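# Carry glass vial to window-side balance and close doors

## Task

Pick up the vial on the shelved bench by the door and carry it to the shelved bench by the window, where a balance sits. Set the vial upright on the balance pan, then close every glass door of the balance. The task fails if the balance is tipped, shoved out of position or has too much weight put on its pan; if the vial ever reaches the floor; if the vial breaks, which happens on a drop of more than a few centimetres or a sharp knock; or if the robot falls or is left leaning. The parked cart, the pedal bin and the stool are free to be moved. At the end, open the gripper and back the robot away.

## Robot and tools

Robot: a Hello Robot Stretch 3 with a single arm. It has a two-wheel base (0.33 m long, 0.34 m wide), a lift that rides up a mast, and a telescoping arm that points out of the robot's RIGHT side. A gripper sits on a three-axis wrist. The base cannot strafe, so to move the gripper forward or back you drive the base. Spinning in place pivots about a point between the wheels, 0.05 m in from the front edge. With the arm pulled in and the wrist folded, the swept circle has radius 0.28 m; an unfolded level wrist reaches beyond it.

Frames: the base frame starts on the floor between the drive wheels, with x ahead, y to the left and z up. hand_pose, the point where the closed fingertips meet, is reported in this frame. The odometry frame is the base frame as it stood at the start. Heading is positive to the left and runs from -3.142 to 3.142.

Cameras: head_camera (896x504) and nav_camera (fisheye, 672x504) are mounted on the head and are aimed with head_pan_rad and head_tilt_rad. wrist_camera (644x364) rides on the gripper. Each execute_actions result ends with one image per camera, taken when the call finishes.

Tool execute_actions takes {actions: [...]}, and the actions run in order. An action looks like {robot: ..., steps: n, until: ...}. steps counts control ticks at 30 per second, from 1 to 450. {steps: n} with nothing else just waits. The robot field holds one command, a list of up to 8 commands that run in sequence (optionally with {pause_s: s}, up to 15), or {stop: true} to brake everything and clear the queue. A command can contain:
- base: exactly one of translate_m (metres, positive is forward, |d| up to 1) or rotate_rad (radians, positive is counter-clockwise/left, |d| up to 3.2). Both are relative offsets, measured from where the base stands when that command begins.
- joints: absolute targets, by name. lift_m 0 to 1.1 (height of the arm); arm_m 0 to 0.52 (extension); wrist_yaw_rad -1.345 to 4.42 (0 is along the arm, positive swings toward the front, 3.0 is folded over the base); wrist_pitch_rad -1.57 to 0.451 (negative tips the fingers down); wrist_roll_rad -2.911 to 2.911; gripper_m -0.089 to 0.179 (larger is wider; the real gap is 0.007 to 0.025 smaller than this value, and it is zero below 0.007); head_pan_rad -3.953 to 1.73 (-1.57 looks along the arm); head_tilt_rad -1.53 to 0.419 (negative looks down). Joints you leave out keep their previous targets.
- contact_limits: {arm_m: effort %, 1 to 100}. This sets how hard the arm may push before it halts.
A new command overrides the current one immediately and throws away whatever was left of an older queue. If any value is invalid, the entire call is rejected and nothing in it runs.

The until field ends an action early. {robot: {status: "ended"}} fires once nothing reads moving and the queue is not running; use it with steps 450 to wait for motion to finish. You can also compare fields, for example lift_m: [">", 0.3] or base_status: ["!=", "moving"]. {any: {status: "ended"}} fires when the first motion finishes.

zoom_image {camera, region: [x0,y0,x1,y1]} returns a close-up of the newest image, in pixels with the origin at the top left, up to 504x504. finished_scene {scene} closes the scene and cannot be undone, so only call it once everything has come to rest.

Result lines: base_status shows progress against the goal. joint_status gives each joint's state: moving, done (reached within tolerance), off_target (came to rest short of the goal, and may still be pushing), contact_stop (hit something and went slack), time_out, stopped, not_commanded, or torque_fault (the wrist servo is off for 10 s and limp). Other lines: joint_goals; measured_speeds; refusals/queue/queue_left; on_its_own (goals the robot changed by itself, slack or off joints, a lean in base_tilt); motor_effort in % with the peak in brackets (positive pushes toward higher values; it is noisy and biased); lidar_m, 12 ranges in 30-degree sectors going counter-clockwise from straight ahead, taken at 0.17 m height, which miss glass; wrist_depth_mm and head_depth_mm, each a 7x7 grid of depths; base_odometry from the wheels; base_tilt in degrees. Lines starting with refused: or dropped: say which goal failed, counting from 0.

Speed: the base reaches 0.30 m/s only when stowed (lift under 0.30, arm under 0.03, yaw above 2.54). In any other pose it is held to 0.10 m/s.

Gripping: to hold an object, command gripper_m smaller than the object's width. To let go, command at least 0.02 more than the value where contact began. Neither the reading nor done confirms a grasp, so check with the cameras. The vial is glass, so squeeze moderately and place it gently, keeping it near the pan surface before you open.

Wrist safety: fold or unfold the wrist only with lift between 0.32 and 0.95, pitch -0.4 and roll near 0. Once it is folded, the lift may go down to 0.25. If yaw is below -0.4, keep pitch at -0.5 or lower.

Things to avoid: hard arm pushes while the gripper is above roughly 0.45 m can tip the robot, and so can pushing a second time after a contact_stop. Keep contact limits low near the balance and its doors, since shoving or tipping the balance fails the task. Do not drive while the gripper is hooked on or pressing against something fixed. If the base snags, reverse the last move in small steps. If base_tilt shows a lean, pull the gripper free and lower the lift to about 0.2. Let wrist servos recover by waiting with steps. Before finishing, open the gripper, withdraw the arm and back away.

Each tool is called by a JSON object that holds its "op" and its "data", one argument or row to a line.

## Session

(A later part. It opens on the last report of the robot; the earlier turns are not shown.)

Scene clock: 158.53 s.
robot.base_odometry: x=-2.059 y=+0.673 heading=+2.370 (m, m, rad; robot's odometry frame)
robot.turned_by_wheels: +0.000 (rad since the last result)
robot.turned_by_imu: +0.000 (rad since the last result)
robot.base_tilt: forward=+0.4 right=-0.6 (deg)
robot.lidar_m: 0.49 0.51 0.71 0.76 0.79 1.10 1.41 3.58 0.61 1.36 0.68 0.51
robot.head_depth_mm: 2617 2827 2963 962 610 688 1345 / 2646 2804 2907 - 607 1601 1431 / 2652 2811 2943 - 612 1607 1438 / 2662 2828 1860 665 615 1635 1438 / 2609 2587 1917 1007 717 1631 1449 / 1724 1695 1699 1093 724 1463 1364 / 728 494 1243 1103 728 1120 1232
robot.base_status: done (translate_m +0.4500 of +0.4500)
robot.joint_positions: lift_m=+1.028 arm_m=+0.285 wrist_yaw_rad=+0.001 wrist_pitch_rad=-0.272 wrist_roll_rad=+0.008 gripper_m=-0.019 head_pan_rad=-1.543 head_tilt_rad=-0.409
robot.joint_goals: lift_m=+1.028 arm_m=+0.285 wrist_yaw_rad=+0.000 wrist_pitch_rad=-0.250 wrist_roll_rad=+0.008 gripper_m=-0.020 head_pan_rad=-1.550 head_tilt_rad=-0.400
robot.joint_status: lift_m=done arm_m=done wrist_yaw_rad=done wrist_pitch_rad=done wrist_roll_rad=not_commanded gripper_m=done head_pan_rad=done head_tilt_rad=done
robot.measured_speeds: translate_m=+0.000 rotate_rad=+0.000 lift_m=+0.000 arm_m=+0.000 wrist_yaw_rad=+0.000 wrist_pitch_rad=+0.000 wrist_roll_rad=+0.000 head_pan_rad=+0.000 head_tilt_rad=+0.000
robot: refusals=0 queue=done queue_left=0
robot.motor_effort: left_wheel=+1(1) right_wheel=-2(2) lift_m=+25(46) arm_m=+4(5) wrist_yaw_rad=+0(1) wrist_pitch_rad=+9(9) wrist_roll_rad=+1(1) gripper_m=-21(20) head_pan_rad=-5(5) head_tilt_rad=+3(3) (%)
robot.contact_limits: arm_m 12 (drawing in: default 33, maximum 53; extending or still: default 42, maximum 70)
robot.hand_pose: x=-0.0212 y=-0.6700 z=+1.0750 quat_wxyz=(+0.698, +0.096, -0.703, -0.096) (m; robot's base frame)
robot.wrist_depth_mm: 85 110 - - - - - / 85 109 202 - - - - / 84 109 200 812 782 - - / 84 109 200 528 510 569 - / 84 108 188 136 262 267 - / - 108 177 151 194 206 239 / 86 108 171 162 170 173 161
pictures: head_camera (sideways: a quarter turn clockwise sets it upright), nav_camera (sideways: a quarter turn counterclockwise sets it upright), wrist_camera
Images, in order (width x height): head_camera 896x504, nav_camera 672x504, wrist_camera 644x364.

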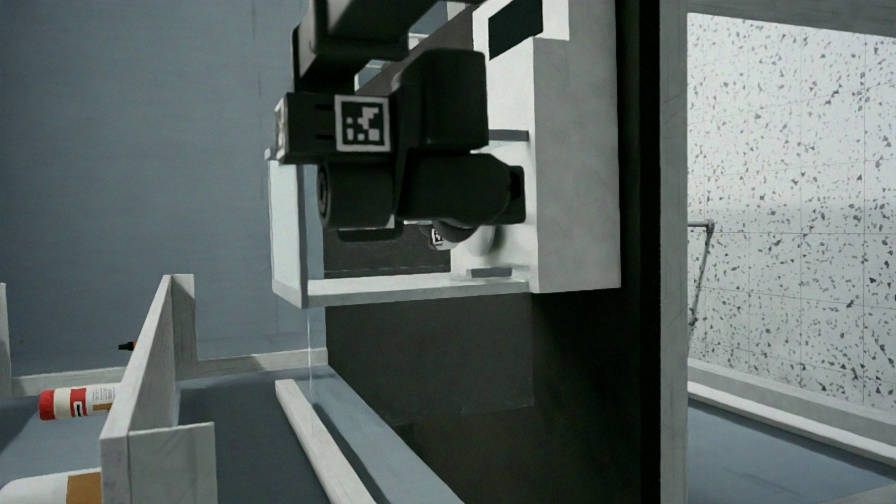

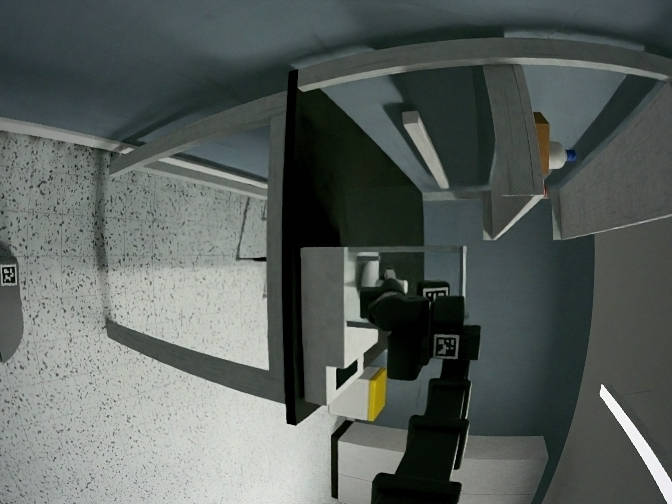

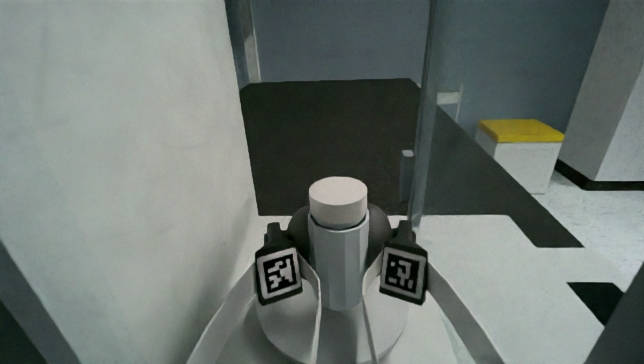

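{"op": "execute_actions", "data": {
  "actions": [
    {"robot":{"joints":{"lift_m":1.014}},"steps":450,"until":{"robot":{"status":"ended"}}}
  ]
}}

Scene clock: 160.53 s.
robot.base_odometry: x=-2.059 y=+0.673 heading=+2.370 (m, m, rad; robot's odometry frame)
robot.turned_by_wheels: +0.000 (rad since the last result)
robot.turned_by_imu: +0.000 (rad since the last result)
robot.base_tilt: forward=+0.3 right=-0.7 (deg)
robot.lidar_m: 0.49 0.51 0.70 0.76 0.79 1.09 1.41 3.57 0.61 1.36 0.68 0.51
robot.head_depth_mm: 2601 2770 2939 864 610 689 1339 / 2637 2792 2963 - 607 1605 1431 / 2623 2816 2918 - 613 1629 1426 / 2619 2831 1839 701 614 1626 1445 / 2640 2551 1914 1008 718 1633 1452 / 1728 1674 1713 1092 723 1467 1377 / 726 494 1240 1103 728 1126 1245
robot.base_status: done (translate_m +0.4500 of +0.4500)
robot.joint_positions: lift_m=+1.014 arm_m=+0.285 wrist_yaw_rad=+0.001 wrist_pitch_rad=-0.272 wrist_roll_rad=+0.008 gripper_m=-0.019 head_pan_rad=-1.543 head_tilt_rad=-0.409
robot.joint_goals: lift_m=+1.014 arm_m=+0.285 wrist_yaw_rad=+0.000 wrist_pitch_rad=-0.250 wrist_roll_rad=+0.008 gripper_m=-0.020 head_pan_rad=-1.550 head_tilt_rad=-0.400
robot.joint_status: lift_m=done arm_m=done wrist_yaw_rad=done wrist_pitch_rad=done wrist_roll_rad=not_commanded gripper_m=done head_pan_rad=done head_tilt_rad=done
robot.measured_speeds: translate_m=+0.000 rotate_rad=+0.000 lift_m=+0.000 arm_m=+0.000 wrist_yaw_rad=+0.000 wrist_pitch_rad=+0.000 wrist_roll_rad=+0.000 head_pan_rad=+0.000 head_tilt_rad=+0.000
robot: refusals=0 queue=done queue_left=0
robot.motor_effort: left_wheel=+2(1) right_wheel=-1(2) lift_m=+25(24) arm_m=+3(4) wrist_yaw_rad=+0(0) wrist_pitch_rad=+9(9) wrist_roll_rad=+0(0) gripper_m=-20(20) head_pan_rad=-5(4) head_tilt_rad=+3(3) (%)
robot.contact_limits: arm_m 12 (drawing in: default 33, maximum 53; extending or still: default 42, maximum 70)
robot.hand_pose: x=-0.0212 y=-0.6700 z=+1.0611 quat_wxyz=(+0.698, +0.096, -0.703, -0.096) (m; robot's base frame)
robot.wrist_depth_mm: 85 110 - - - - - / 84 109 202 - - - - / 84 109 201 776 735 - - / 84 109 200 501 480 508 - / 84 108 187 136 246 232 - / - 108 167 151 177 188 193 / - 108 158 152 156 158 147
pictures: head_camera (sideways: a quarter turn clockwise sets it upright), nav_camera (sideways: a quarter turn counterclockwise sets it upright), wrist_camera
Images, in order (width x height): head_camera 896x504, nav_camera 672x504, wrist_camera 644x364.

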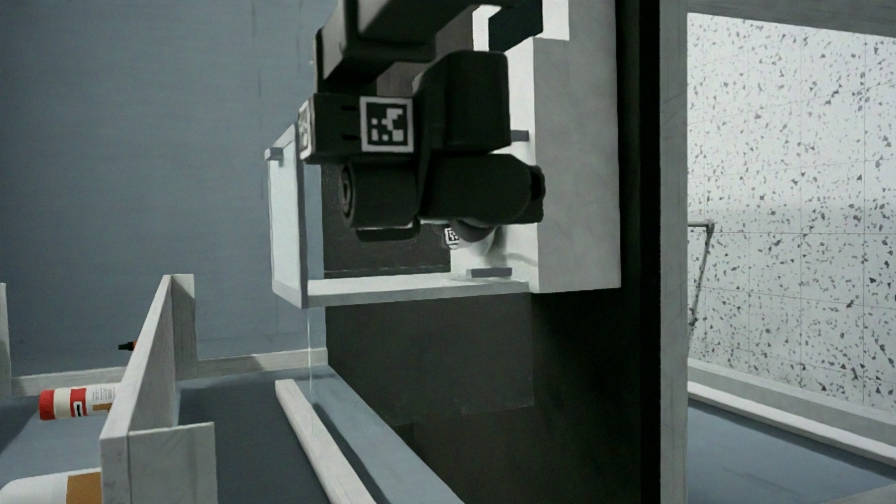

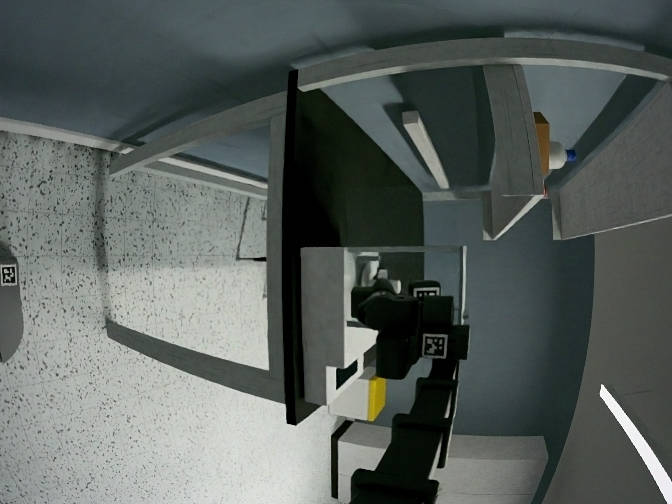

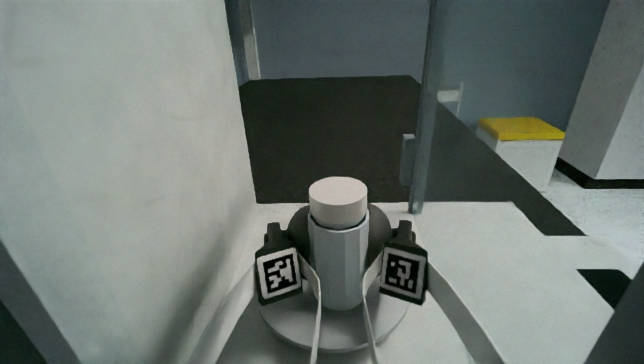

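{"op": "execute_actions", "data": {
  "actions": [
    {"robot":{"joints":{"gripper_m":0.058}},"steps":450,"until":{"robot":{"status":"ended"}}},
    {"steps":10}
  ]
}}

Scene clock: 163.63 s.
robot.base_odometry: x=-2.059 y=+0.673 heading=+2.370 (m, m, rad; robot's odometry frame)
robot.turned_by_wheels: +0.000 (rad since the last result)
robot.turned_by_imu: +0.000 (rad since the last result)
robot.base_tilt: forward=+0.3 right=-0.7 (deg)
robot.lidar_m: 0.49 0.51 0.71 0.76 0.79 1.09 1.41 3.58 0.61 1.36 0.68 0.50
robot.head_depth_mm: 2617 2806 2964 863 610 688 1341 / 2652 2814 2916 - 609 1609 1425 / 2638 2864 2924 - 612 1609 1429 / 2656 2847 1849 665 615 1619 1442 / 2602 2537 1903 1008 718 1641 1445 / 1723 1702 1709 1090 721 1463 1365 / 727 494 1240 1104 729 1122 1235
robot.base_status: done (translate_m +0.4500 of +0.4500)
robot.joint_positions: lift_m=+1.014 arm_m=+0.285 wrist_yaw_rad=+0.001 wrist_pitch_rad=-0.272 wrist_roll_rad=+0.008 gripper_m=+0.058 head_pan_rad=-1.543 head_tilt_rad=-0.409
robot.joint_goals: lift_m=+1.014 arm_m=+0.285 wrist_yaw_rad=+0.000 wrist_pitch_rad=-0.250 wrist_roll_rad=+0.008 gripper_m=+0.058 head_pan_rad=-1.550 head_tilt_rad=-0.400
robot.joint_status: lift_m=done arm_m=done wrist_yaw_rad=done wrist_pitch_rad=done wrist_roll_rad=not_commanded gripper_m=done head_pan_rad=done head_tilt_rad=done
robot.measured_speeds: translate_m=+0.000 rotate_rad=+0.000 lift_m=+0.000 arm_m=+0.000 wrist_yaw_rad=+0.000 wrist_pitch_rad=+0.000 wrist_roll_rad=+0.000 head_pan_rad=+0.000 head_tilt_rad=+0.000
robot: refusals=0 queue=done queue_left=0
robot.motor_effort: left_wheel=+1(1) right_wheel=-2(2) lift_m=+25(25) arm_m=+3(3) wrist_yaw_rad=+0(1) wrist_pitch_rad=+9(9) wrist_roll_rad=+1(0) gripper_m=+1(96) head_pan_rad=-6(6) head_tilt_rad=+4(3) (%)
robot.contact_limits: arm_m 12 (drawing in: default 33, maximum 53; extending or still: default 42, maximum 70)
robot.hand_pose: x=-0.0212 y=-0.6700 z=+1.0611 quat_wxyz=(+0.698, +0.096, -0.703, -0.096) (m; robot's base frame)
robot.wrist_depth_mm: 85 110 - - - - - / 84 109 202 - - - - / 84 109 202 769 742 - - / 84 109 200 529 487 507 - / 84 109 177 142 248 233 - / - 108 162 156 175 189 193 / - 108 159 152 156 159 147
pictures: head_camera (sideways: a quarter turn clockwise sets it upright), nav_camera (sideways: a quarter turn counterclockwise sets it upright), wrist_camera
Images, in order (width x height): head_camera 896x504, nav_camera 672x504, wrist_camera 644x364.

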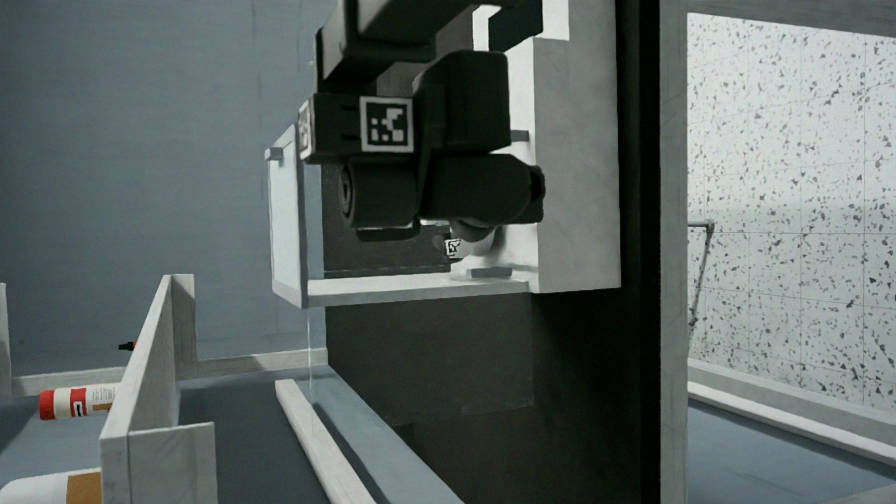

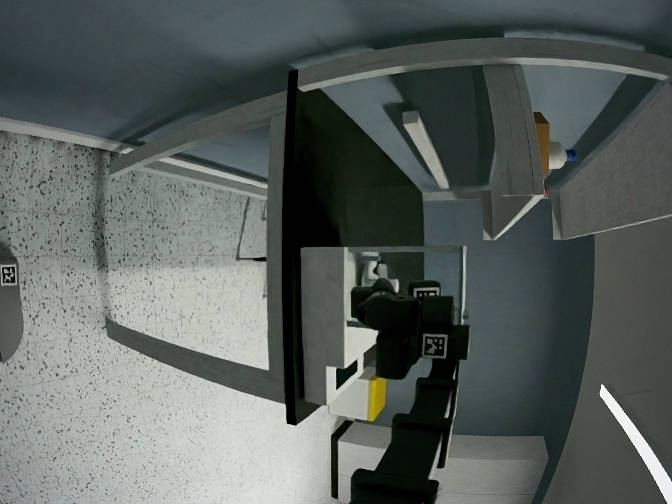

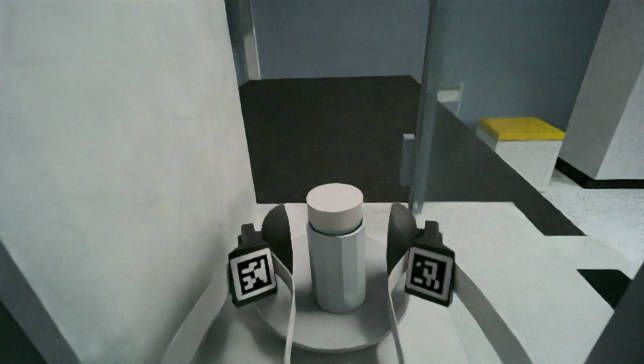

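{"op": "execute_actions", "data": {
  "actions": [
    {"robot":[{"joints":{"arm_m":0.24},"contact_limits":{"arm_m":12}},{"joints":{"gripper_m":0.02}},{"joints":{"arm_m":0.12},"contact_limits":{"arm_m":12}},{"base":{"translate_m":0.058},"joints":{"gripper_m":0.04,"lift_m":1.008}}],"steps":450,"until":{"robot":{"status":"ended"}}}
  ]
}}

Scene clock: 172.43 s.
robot.base_odometry: x=-2.101 y=+0.714 heading=+2.370 (m, m, rad; robot's odometry frame)
robot.turned_by_wheels: +0.000 (rad since the last result)
robot.turned_by_imu: +0.000 (rad since the last result)
robot.base_tilt: forward=+0.4 right=-0.6 (deg)
robot.lidar_m: 0.43 0.45 0.63 0.76 0.79 1.10 1.47 3.58 0.64 1.15 0.60 0.45
robot.head_depth_mm: 2627 2781 2948 - - - 1419 / 2613 2792 1773 - - - 1426 / 2670 2806 1812 1226 - - 1427 / 2656 2840 2962 1068 699 1623 1438 / 2604 1888 2034 1079 716 1505 1440 / 1126 494 1526 1093 724 1328 1326 / 550 497 1080 1030 732 719 798
robot.base_status: done (translate_m +0.0580 of +0.0580)
robot.joint_positions: lift_m=+1.008 arm_m=+0.120 wrist_yaw_rad=+0.001 wrist_pitch_rad=-0.271 wrist_roll_rad=+0.008 gripper_m=+0.040 head_pan_rad=-1.543 head_tilt_rad=-0.409
robot.joint_goals: lift_m=+1.008 arm_m=+0.120 wrist_yaw_rad=+0.000 wrist_pitch_rad=-0.250 wrist_roll_rad=+0.008 gripper_m=+0.040 head_pan_rad=-1.550 head_tilt_rad=-0.400
robot.joint_status: lift_m=done arm_m=done wrist_yaw_rad=done wrist_pitch_rad=done wrist_roll_rad=not_commanded gripper_m=done head_pan_rad=done head_tilt_rad=done
robot.measured_speeds: translate_m=+0.000 rotate_rad=+0.000 lift_m=+0.000 arm_m=+0.000 wrist_yaw_rad=+0.000 wrist_pitch_rad=+0.000 wrist_roll_rad=+0.000 head_pan_rad=+0.000 head_tilt_rad=+0.000
robot: refusals=0 queue=done queue_left=0
robot.motor_effort: left_wheel=+1(5) right_wheel=-1(5) lift_m=+25(25) arm_m=-5(5) wrist_yaw_rad=-1(0) wrist_pitch_rad=+8(9) wrist_roll_rad=+0(1) gripper_m=+0(96) head_pan_rad=-6(5) head_tilt_rad=+3(3) (%)
robot.contact_limits: arm_m 12 (drawing in: default 33, maximum 53; extending or still: default 42, maximum 70)
robot.hand_pose: x=-0.0212 y=-0.5057 z=+1.0553 quat_wxyz=(+0.698, +0.096, -0.703, -0.096) (m; robot's base frame)
robot.wrist_depth_mm: 471 665 - - - - - / 471 596 - - - - - / 476 675 790 657 366 727 - / 471 550 525 304 289 278 - / 419 409 400 250 241 239 240 / 330 323 320 274 271 257 252 / 356 292 285 279 268 264 259
pictures: head_camera (sideways: a quarter turn clockwise sets it upright), nav_camera (sideways: a quarter turn counterclockwise sets it upright), wrist_camera
Images, in order (width x height): head_camera 896x504, nav_camera 672x504, wrist_camera 644x364.

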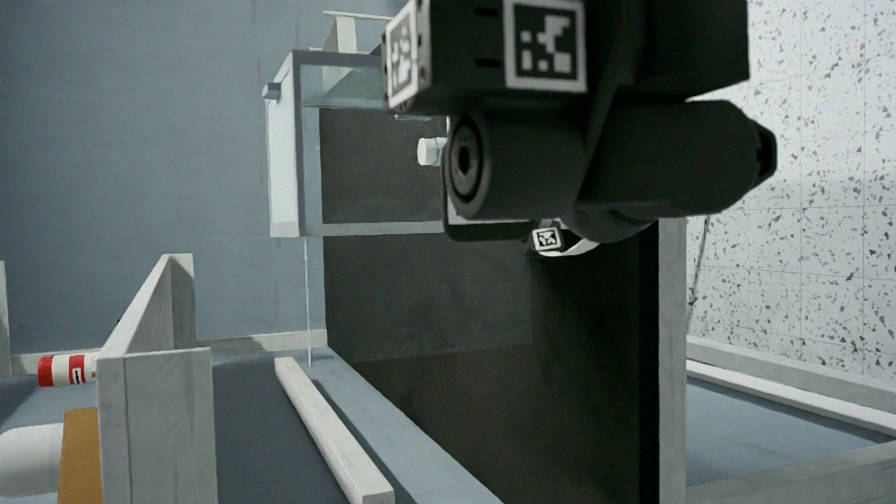

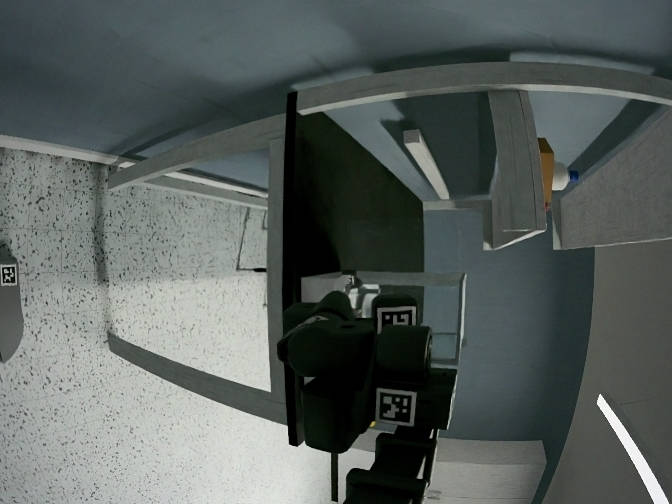

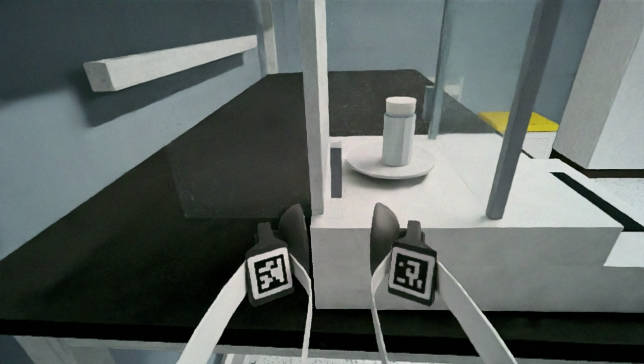

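{"op": "execute_actions", "data": {
  "actions": [
    {"robot":{"joints":{"arm_m":0.165},"contact_limits":{"arm_m":8}},"steps":450,"until":{"robot":{"status":"ended"}}},
    {"robot":{"joints":{"arm_m":0.185},"contact_limits":{"arm_m":7}},"steps":450,"until":{"robot":{"status":"ended"}}}
  ]
}}

Scene clock: 176.37 s.
robot.base_odometry: x=-2.101 y=+0.714 heading=+2.370 (m, m, rad; robot's odometry frame)
robot.turned_by_wheels: +0.000 (rad since the last result)
robot.turned_by_imu: +0.000 (rad since the last result)
robot.base_tilt: forward=+0.3 right=-0.7 (deg)
robot.lidar_m: 0.43 0.45 0.63 0.76 0.79 1.10 1.47 3.57 0.64 1.15 0.60 0.44
robot.head_depth_mm: 2643 2808 2915 - - 1593 1418 / 2606 2804 2926 - - 1600 1429 / 2651 2849 1827 - - 1671 1438 / 2652 2849 2941 1072 680 1628 1435 / 2616 1900 2023 1079 719 1513 1454 / 1122 496 1536 1100 725 1328 1337 / 549 496 1082 1032 730 717 798
robot.base_status: done (translate_m +0.0580 of +0.0580)
robot.joint_positions: lift_m=+1.008 arm_m=+0.178 wrist_yaw_rad=+0.003 wrist_pitch_rad=-0.274 wrist_roll_rad=+0.008 gripper_m=+0.040 head_pan_rad=-1.543 head_tilt_rad=-0.408
robot.joint_goals: lift_m=+1.008 arm_m=+0.178 wrist_yaw_rad=+0.000 wrist_pitch_rad=-0.250 wrist_roll_rad=+0.008 gripper_m=+0.040 head_pan_rad=-1.550 head_tilt_rad=-0.400
robot.joint_status: lift_m=done arm_m=contact_stop wrist_yaw_rad=done wrist_pitch_rad=done wrist_roll_rad=not_commanded gripper_m=done head_pan_rad=done head_tilt_rad=done
robot.measured_speeds: translate_m=+0.000 rotate_rad=+0.000 lift_m=+0.000 arm_m=-0.001 wrist_yaw_rad=+0.020 wrist_pitch_rad=+0.000 wrist_roll_rad=+0.000 head_pan_rad=+0.000 head_tilt_rad=+0.000
robot: refusals=0 queue=dropped queue_left=0
robot.on_its_own: arm_m is slack since a contact_stop, until your next command for it (your +0.185 is given up)
robot.motor_effort: left_wheel=+2(2) right_wheel=-1(2) lift_m=+24(25) arm_m=+2(8) wrist_yaw_rad=-2(3) wrist_pitch_rad=+10(10) wrist_roll_rad=+1(1) gripper_m=+0(0) head_pan_rad=-5(6) head_tilt_rad=+3(3) (%)
robot.contact_limits: arm_m 7 (drawing in: default 33, maximum 53; extending or still: default 42, maximum 70)
robot.hand_pose: x=-0.0207 y=-0.5635 z=+1.0546 quat_wxyz=(+0.698, +0.098, -0.703, -0.096) (m; robot's base frame)
robot.wrist_depth_mm: 466 668 - - - - - / 444 594 - - - - - / 468 670 786 694 338 - - / 466 546 523 285 248 290 341 / 419 406 403 207 235 222 210 / 330 322 320 196 192 187 185 / 273 269 266 221 208 203 199
pictures: head_camera (sideways: a quarter turn clockwise sets it upright), nav_camera (sideways: a quarter turn counterclockwise sets it upright), wrist_camera
Images, in order (width x height): head_camera 896x504, nav_camera 672x504, wrist_camera 644x364.

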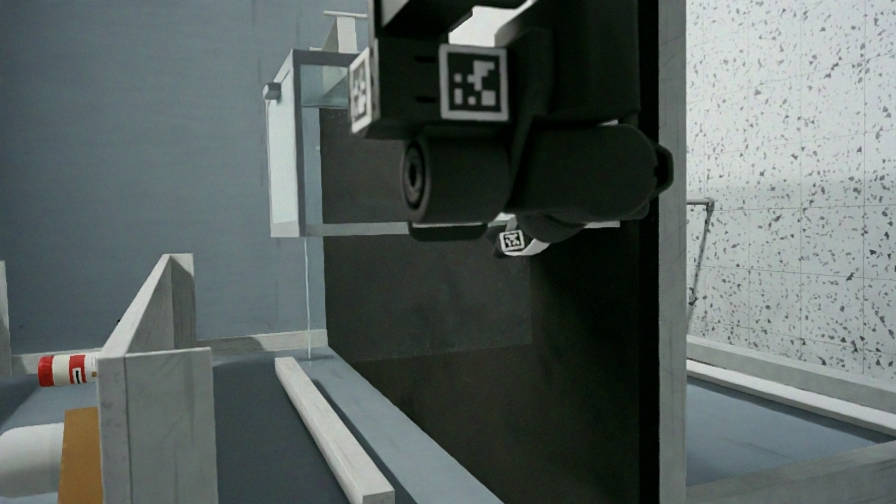

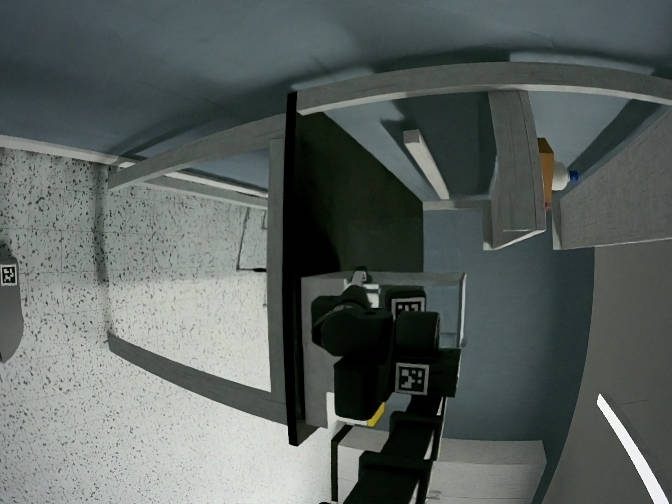

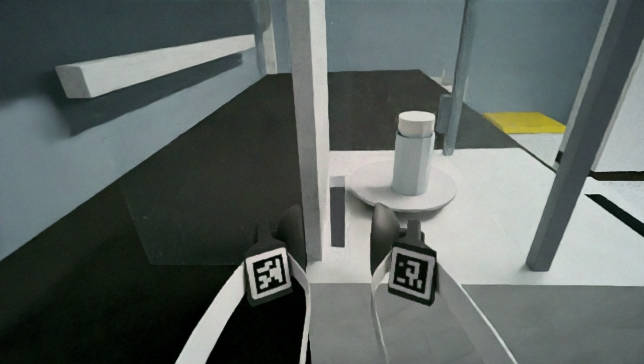

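{"op": "execute_actions", "data": {
  "actions": [
    {"robot":[{"joints":{"arm_m":0.173,"lift_m":1.014}},{"base":{"translate_m":-0.09}}],"steps":450,"until":{"robot":{"status":"ended"}}}
  ]
}}

Scene clock: 181.63 s.
robot.base_odometry: x=-2.036 y=+0.651 heading=+2.370 (m, m, rad; robot's odometry frame)
robot.turned_by_wheels: +0.000 (rad since the last result)
robot.turned_by_imu: +0.000 (rad since the last result)
robot.base_tilt: forward=+0.3 right=-0.7 (deg)
robot.lidar_m: 0.52 0.54 0.75 0.76 0.79 1.10 1.38 3.57 0.60 1.47 0.71 0.54
robot.head_depth_mm: 2650 2798 2985 3051 - 670 754 / 2631 2812 2994 - - 1618 1426 / 2639 2830 1804 - - 1671 1432 / 2606 2843 1849 906 616 1625 1440 / 2685 2752 1505 750 626 1628 1445 / 1771 1730 1833 1092 725 1464 1402 / 1411 806 1327 1103 729 1196 1261
robot.base_status: done (translate_m -0.0900 of -0.0900)
robot.joint_positions: lift_m=+1.014 arm_m=+0.173 wrist_yaw_rad=+0.006 wrist_pitch_rad=-0.272 wrist_roll_rad=+0.008 gripper_m=+0.040 head_pan_rad=-1.543 head_tilt_rad=-0.408
robot.joint_goals: lift_m=+1.014 arm_m=+0.173 wrist_yaw_rad=+0.000 wrist_pitch_rad=-0.250 wrist_roll_rad=+0.008 gripper_m=+0.040 head_pan_rad=-1.550 head_tilt_rad=-0.400
robot.joint_status: lift_m=done arm_m=done wrist_yaw_rad=done wrist_pitch_rad=done wrist_roll_rad=not_commanded gripper_m=done head_pan_rad=done head_tilt_rad=done
robot.measured_speeds: translate_m=+0.000 rotate_rad=+0.000 lift_m=+0.000 arm_m=+0.000 wrist_yaw_rad=+0.000 wrist_pitch_rad=+0.000 wrist_roll_rad=+0.000 head_pan_rad=+0.000 head_tilt_rad=+0.000
robot: refusals=0 queue=done queue_left=0
robot.motor_effort: left_wheel=+3(4) right_wheel=-5(10) lift_m=+47(48) arm_m=-6(6) wrist_yaw_rad=-4(5) wrist_pitch_rad=+9(11) wrist_roll_rad=+0(1) gripper_m=-1(2) head_pan_rad=-5(5) head_tilt_rad=+3(3) (%)
robot.hand_pose: x=-0.0200 y=-0.5586 z=+1.0603 quat_wxyz=(+0.698, +0.098, -0.703, -0.094) (m; robot's base frame)
robot.wrist_depth_mm: 565 168 287 - - - - / 513 181 285 - - - - / 563 657 285 719 679 - - / 531 519 273 277 308 549 - / 418 415 232 229 234 262 - / 336 329 205 200 198 195 233 / 278 276 223 218 213 209 208
pictures: head_camera (sideways: a quarter turn clockwise sets it upright), nav_camera (sideways: a quarter turn counterclockwise sets it upright), wrist_camera
Images, in order (width x height): head_camera 896x504, nav_camera 672x504, wrist_camera 644x364.

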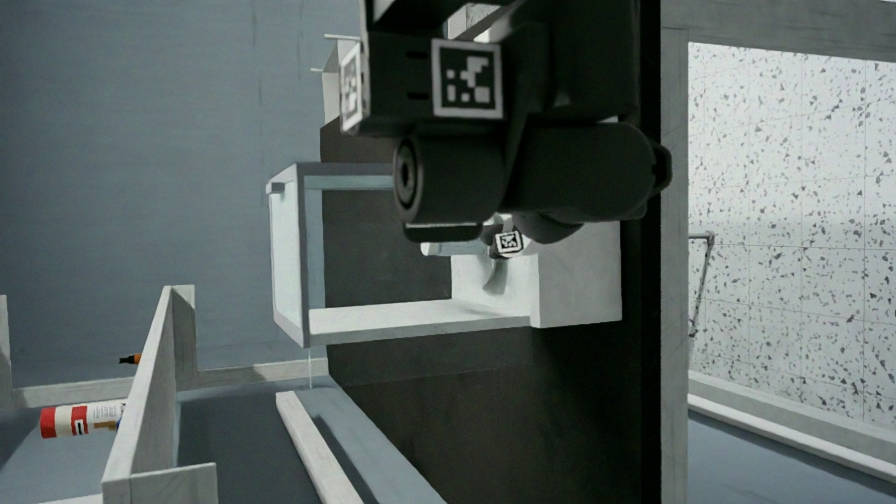

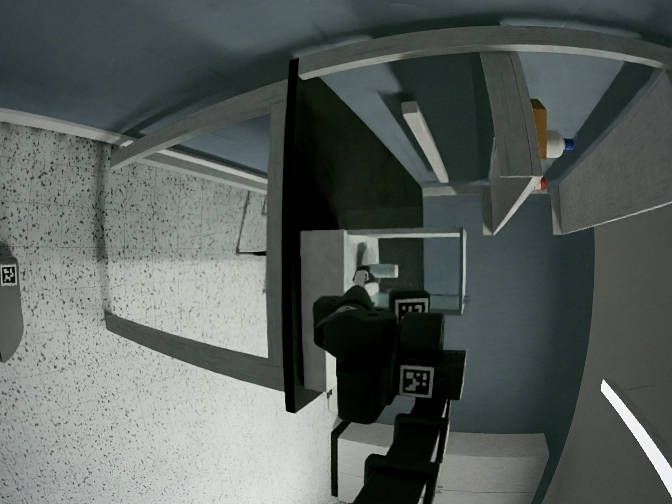

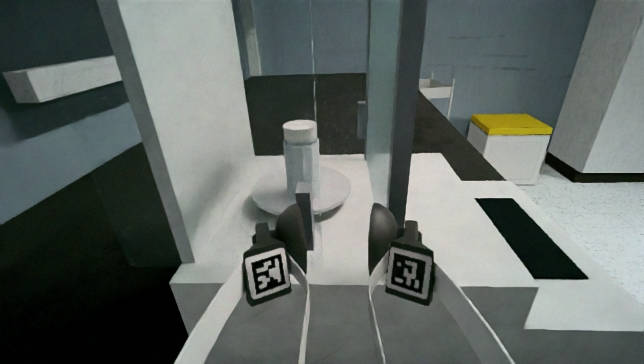

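{"op": "execute_actions", "data": {
  "actions": [
    {"robot":{"base":{"translate_m":-0.038}},"steps":450,"until":{"robot":{"status":"ended"}}}
  ]
}}

Scene clock: 185.33 s.
robot.base_odometry: x=-2.009 y=+0.624 heading=+2.370 (m, m, rad; robot's odometry frame)
robot.turned_by_wheels: +0.000 (rad since the last result)
robot.turned_by_imu: +0.000 (rad since the last result)
robot.base_tilt: forward=+0.3 right=-0.6 (deg)
robot.lidar_m: 0.56 0.58 0.78 0.76 0.79 1.10 1.34 3.59 0.59 0.59 0.73 0.58
robot.head_depth_mm: 2633 2811 2951 3131 - 666 751 / 2618 2822 2899 - - 721 1386 / 2616 2856 2977 - - 1676 1435 / 2650 2863 1661 703 614 1634 1437 / 2667 2809 1686 723 615 1637 1437 / 1902 1894 1742 1017 692 1469 1442 / 1381 1417 1425 1109 732 1285 1299
robot.base_status: done (translate_m -0.0380 of -0.0380)
robot.joint_positions: lift_m=+1.014 arm_m=+0.173 wrist_yaw_rad=+0.004 wrist_pitch_rad=-0.272 wrist_roll_rad=+0.008 gripper_m=+0.040 head_pan_rad=-1.543 head_tilt_rad=-0.408
robot.joint_goals: lift_m=+1.014 arm_m=+0.173 wrist_yaw_rad=+0.000 wrist_pitch_rad=-0.250 wrist_roll_rad=+0.008 gripper_m=+0.040 head_pan_rad=-1.550 head_tilt_rad=-0.400
robot.joint_status: lift_m=done arm_m=done wrist_yaw_rad=done wrist_pitch_rad=done wrist_roll_rad=not_commanded gripper_m=done head_pan_rad=done head_tilt_rad=done
robot.measured_speeds: translate_m=+0.000 rotate_rad=+0.000 lift_m=+0.000 arm_m=+0.000 wrist_yaw_rad=+0.000 wrist_pitch_rad=+0.000 wrist_roll_rad=+0.000 head_pan_rad=+0.000 head_tilt_rad=+0.000
robot: refusals=0 queue=done queue_left=0
robot.motor_effort: left_wheel=+2(12) right_wheel=-2(26) lift_m=+45(46) arm_m=-2(5) wrist_yaw_rad=-3(34) wrist_pitch_rad=+9(12) wrist_roll_rad=+1(1) gripper_m=-1(10) head_pan_rad=-4(5) head_tilt_rad=+3(3) (%)
robot.hand_pose: x=-0.0205 y=-0.5584 z=+1.0602 quat_wxyz=(+0.698, +0.097, -0.703, -0.095) (m; robot's base frame)
robot.wrist_depth_mm: 163 217 - - - - - / 171 216 - - - - - / 569 214 320 710 759 - - / 554 215 276 279 342 - - / 422 235 245 217 248 304 - / 337 212 205 200 198 236 - / 278 259 223 219 214 211 244
pictures: head_camera (sideways: a quarter turn clockwise sets it upright), nav_camera (sideways: a quarter turn counterclockwise sets it upright), wrist_camera
Images, in order (width x height): head_camera 896x504, nav_camera 672x504, wrist_camera 644x364.

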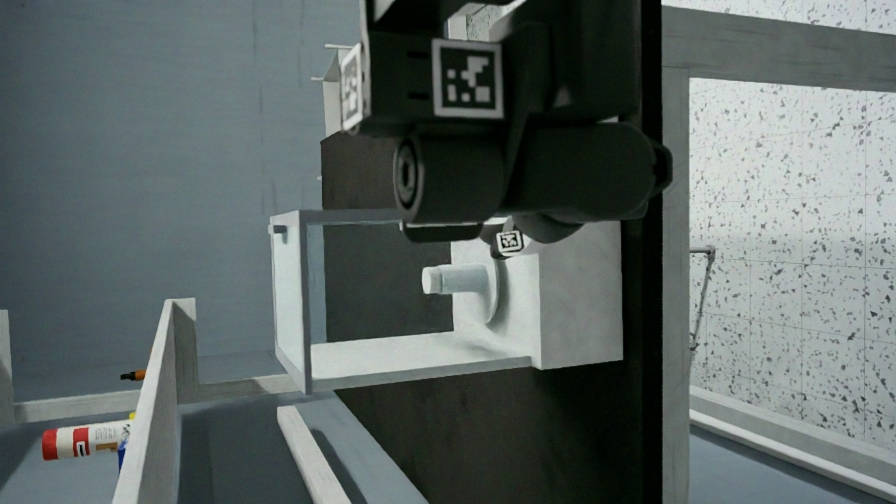

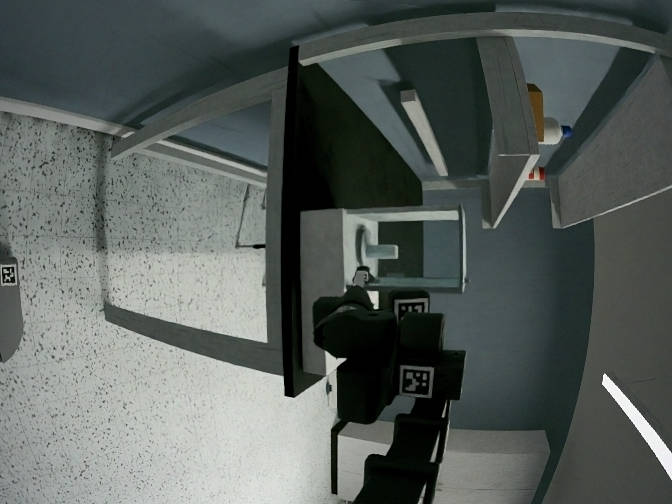

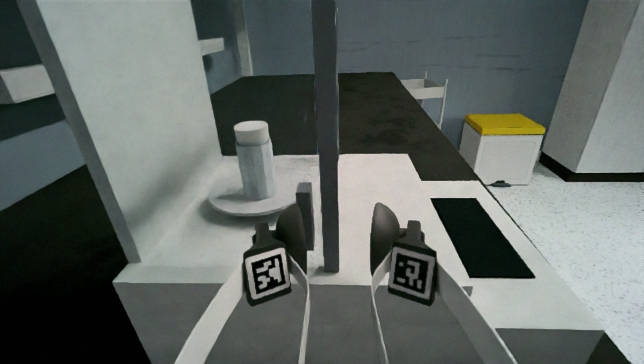

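{"op": "execute_actions", "data": {
  "actions": [
    {"robot":{"base":{"translate_m":-0.005}},"steps":450,"until":{"robot":{"status":"ended"}}}
  ]
}}

{"op": "zoom_image", "data": {
  "camera": "wrist_camera",
  "region": [200,100,400,290]
}}

Scene clock: 188.17 s.
robot.base_odometry: x=-2.005 y=+0.621 heading=+2.370 (m, m, rad; robot's odometry frame)
robot.turned_by_wheels: +0.000 (rad since the last result)
robot.turned_by_imu: +0.000 (rad since the last result)
robot.base_tilt: forward=+0.3 right=-0.7 (deg)
robot.lidar_m: 0.56 0.59 0.78 0.76 0.79 1.10 1.34 3.58 0.59 0.59 0.73 0.58
robot.head_depth_mm: 2617 2783 2980 3084 - 672 756 / 2609 2840 2989 - - 695 1392 / 2656 2812 2955 - - 1666 1437 / 2647 2851 1672 712 614 1626 1437 / 2683 2810 1708 709 616 1647 1451 / 1907 1867 1596 957 691 1478 1459 / 1374 1405 1428 1110 731 1305 1300
robot.base_status: done (translate_m -0.0050 of -0.0050)
robot.joint_positions: lift_m=+1.014 arm_m=+0.173 wrist_yaw_rad=+0.004 wrist_pitch_rad=-0.272 wrist_roll_rad=+0.008 gripper_m=+0.040 head_pan_rad=-1.543 head_tilt_rad=-0.408
robot.joint_goals: lift_m=+1.014 arm_m=+0.173 wrist_yaw_rad=+0.000 wrist_pitch_rad=-0.250 wrist_roll_rad=+0.008 gripper_m=+0.040 head_pan_rad=-1.550 head_tilt_rad=-0.400
robot.joint_status: lift_m=done arm_m=done wrist_yaw_rad=done wrist_pitch_rad=done wrist_roll_rad=not_commanded gripper_m=done head_pan_rad=done head_tilt_rad=done
robot.measured_speeds: translate_m=+0.000 rotate_rad=+0.000 lift_m=+0.000 arm_m=+0.000 wrist_yaw_rad=+0.000 wrist_pitch_rad=+0.000 wrist_roll_rad=+0.000 head_pan_rad=+0.000 head_tilt_rad=+0.000
robot: refusals=0 queue=done queue_left=0
robot.motor_effort: left_wheel=+2(3) right_wheel=-2(8) lift_m=+46(45) arm_m=-3(3) wrist_yaw_rad=-2(3) wrist_pitch_rad=+9(9) wrist_roll_rad=+1(1) gripper_m=-1(1) head_pan_rad=-6(4) head_tilt_rad=+3(3) (%)
robot.hand_pose: x=-0.0205 y=-0.5584 z=+1.0602 quat_wxyz=(+0.698, +0.097, -0.703, -0.095) (m; robot's base frame)
robot.wrist_depth_mm: 168 224 - - - - - / 177 223 - - - - - / 549 223 661 700 747 - - / 555 222 277 297 346 - - / 419 236 246 219 260 306 - / 338 210 206 200 198 236 - / 280 238 223 220 214 212 250
pictures: head_camera (sideways: a quarter turn clockwise sets it upright), nav_camera (sideways: a quarter turn counterclockwise sets it upright), wrist_camera
Images, in order (width x height): head_camera 896x504, nav_camera 672x504, wrist_camera 644x364.

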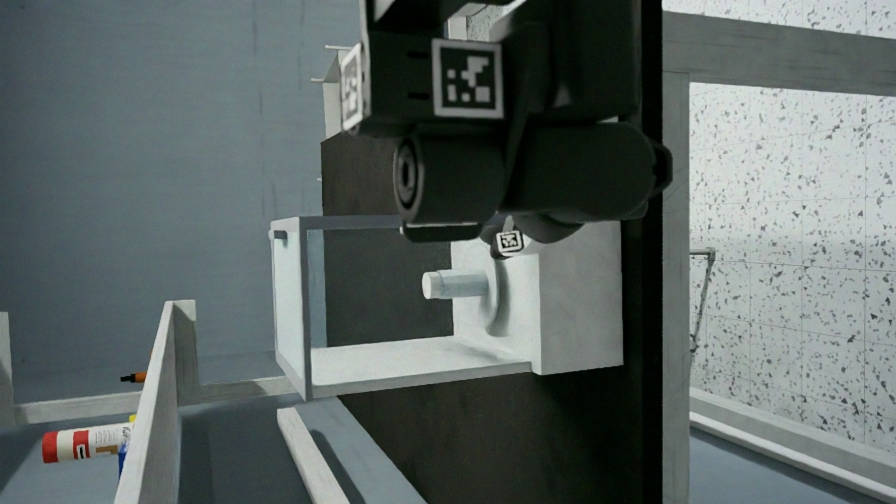

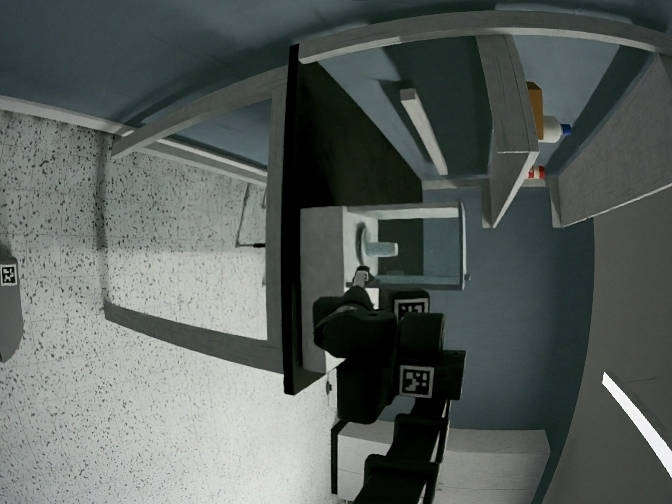

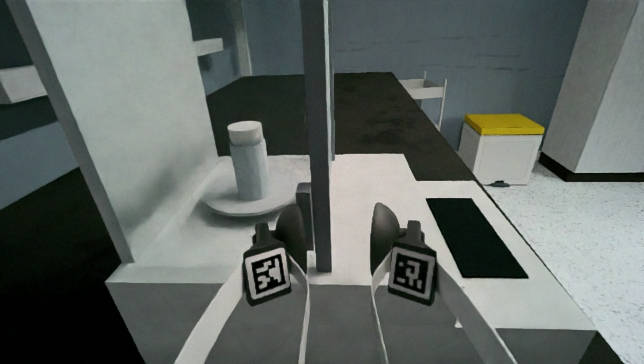

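Region (200, 100, 400, 290) of wrist_camera's 644x364 image, scaled by 2.520; it fills the top 479 rows of this view, and the rest is white.

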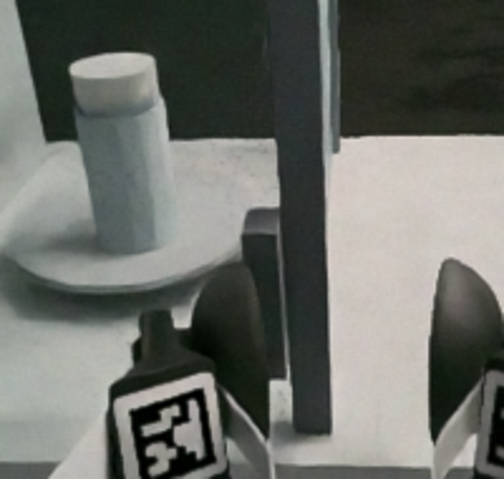

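Still moving freely; a bit more until resistance.

{"op": "execute_actions", "data": {
  "actions": [
    {"robot":{"base":{"translate_m":-0.004}},"steps":450,"until":{"robot":{"status":"ended"}}}
  ]
}}

Scene clock: 189.73 s.
robot.base_odometry: x=-2.003 y=+0.618 heading=+2.370 (m, m, rad; robot's odometry frame)
robot.turned_by_wheels: +0.000 (rad since the last result)
robot.turned_by_imu: +0.000 (rad since the last result)
robot.base_tilt: forward=+0.3 right=-0.7 (deg)
robot.lidar_m: 0.57 0.59 0.78 0.76 0.79 1.10 1.33 3.59 0.59 0.59 0.74 0.59
robot.head_depth_mm: 2621 2766 2968 3096 - 672 768 / 2647 2831 2966 - - 683 1347 / 2615 2808 2951 - - 1676 1435 / 2676 2812 1670 729 615 1630 1446 / 2695 2823 1870 709 615 1639 1446 / 1907 1880 1560 958 692 1491 1452 / 1389 1405 1446 1109 731 1311 1333
robot.base_status: done (translate_m -0.0040 of -0.0040)
robot.joint_positions: lift_m=+1.014 arm_m=+0.173 wrist_yaw_rad=+0.008 wrist_pitch_rad=-0.272 wrist_roll_rad=+0.008 gripper_m=+0.040 head_pan_rad=-1.543 head_tilt_rad=-0.408
robot.joint_goals: lift_m=+1.014 arm_m=+0.173 wrist_yaw_rad=+0.000 wrist_pitch_rad=-0.250 wrist_roll_rad=+0.008 gripper_m=+0.040 head_pan_rad=-1.550 head_tilt_rad=-0.400
robot.joint_status: lift_m=done arm_m=done wrist_yaw_rad=done wrist_pitch_rad=done wrist_roll_rad=not_commanded gripper_m=done head_pan_rad=done head_tilt_rad=done
robot.measured_speeds: translate_m=+0.000 rotate_rad=+0.000 lift_m=+0.000 arm_m=+0.000 wrist_yaw_rad=+0.000 wrist_pitch_rad=+0.000 wrist_roll_rad=+0.000 head_pan_rad=+0.000 head_tilt_rad=+0.000
robot: refusals=0 queue=done queue_left=0
robot.motor_effort: left_wheel=+3(5) right_wheel=-6(8) lift_m=+46(46) arm_m=-3(3) wrist_yaw_rad=-6(6) wrist_pitch_rad=+9(9) wrist_roll_rad=+1(1) gripper_m=-3(3) head_pan_rad=-5(5) head_tilt_rad=+3(3) (%)
robot.hand_pose: x=-0.0195 y=-0.5584 z=+1.0602 quat_wxyz=(+0.698, +0.099, -0.703, -0.094) (m; robot's base frame)
robot.wrist_depth_mm: 171 227 - - - - - / 176 226 - - - - - / 551 227 335 705 763 - - / 548 226 278 289 341 - - / 423 226 246 219 261 305 - / 337 211 206 201 198 236 - / 279 238 223 219 214 211 260
pictures: head_camera (sideways: a quarter turn clockwise sets it upright), nav_camera (sideways: a quarter turn counterclockwise sets it upright), wrist_camera
Images, in order (width x height): head_camera 896x504, nav_camera 672x504, wrist_camera 644x364.

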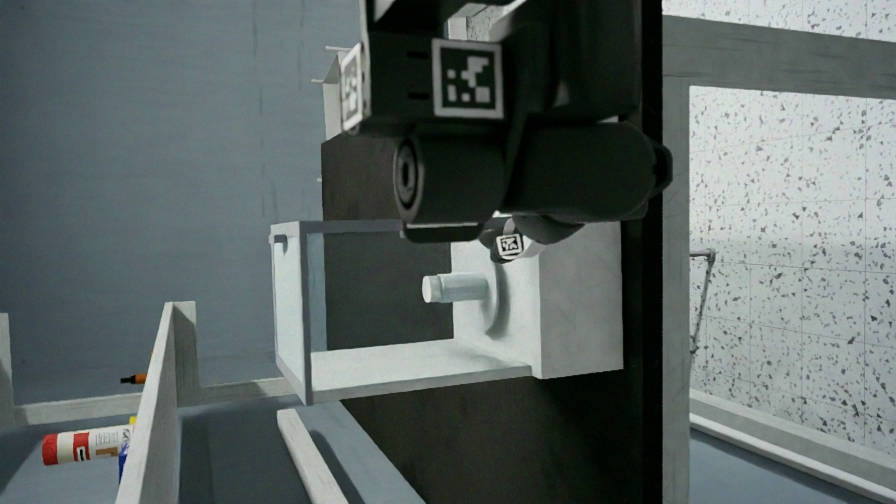

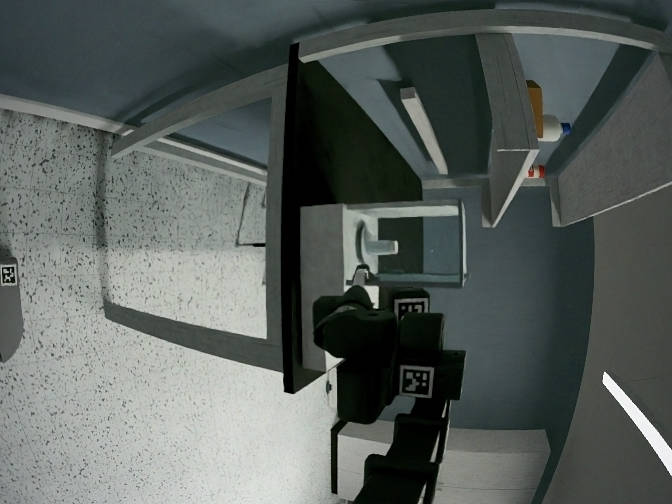

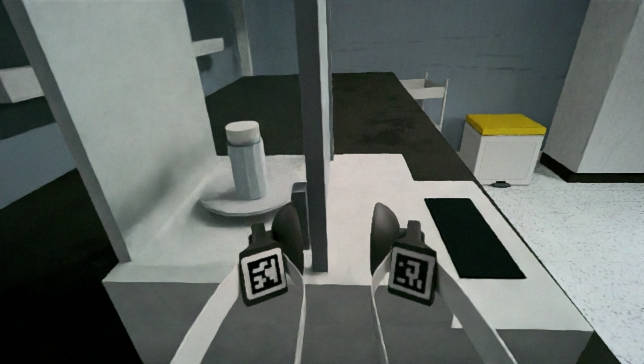

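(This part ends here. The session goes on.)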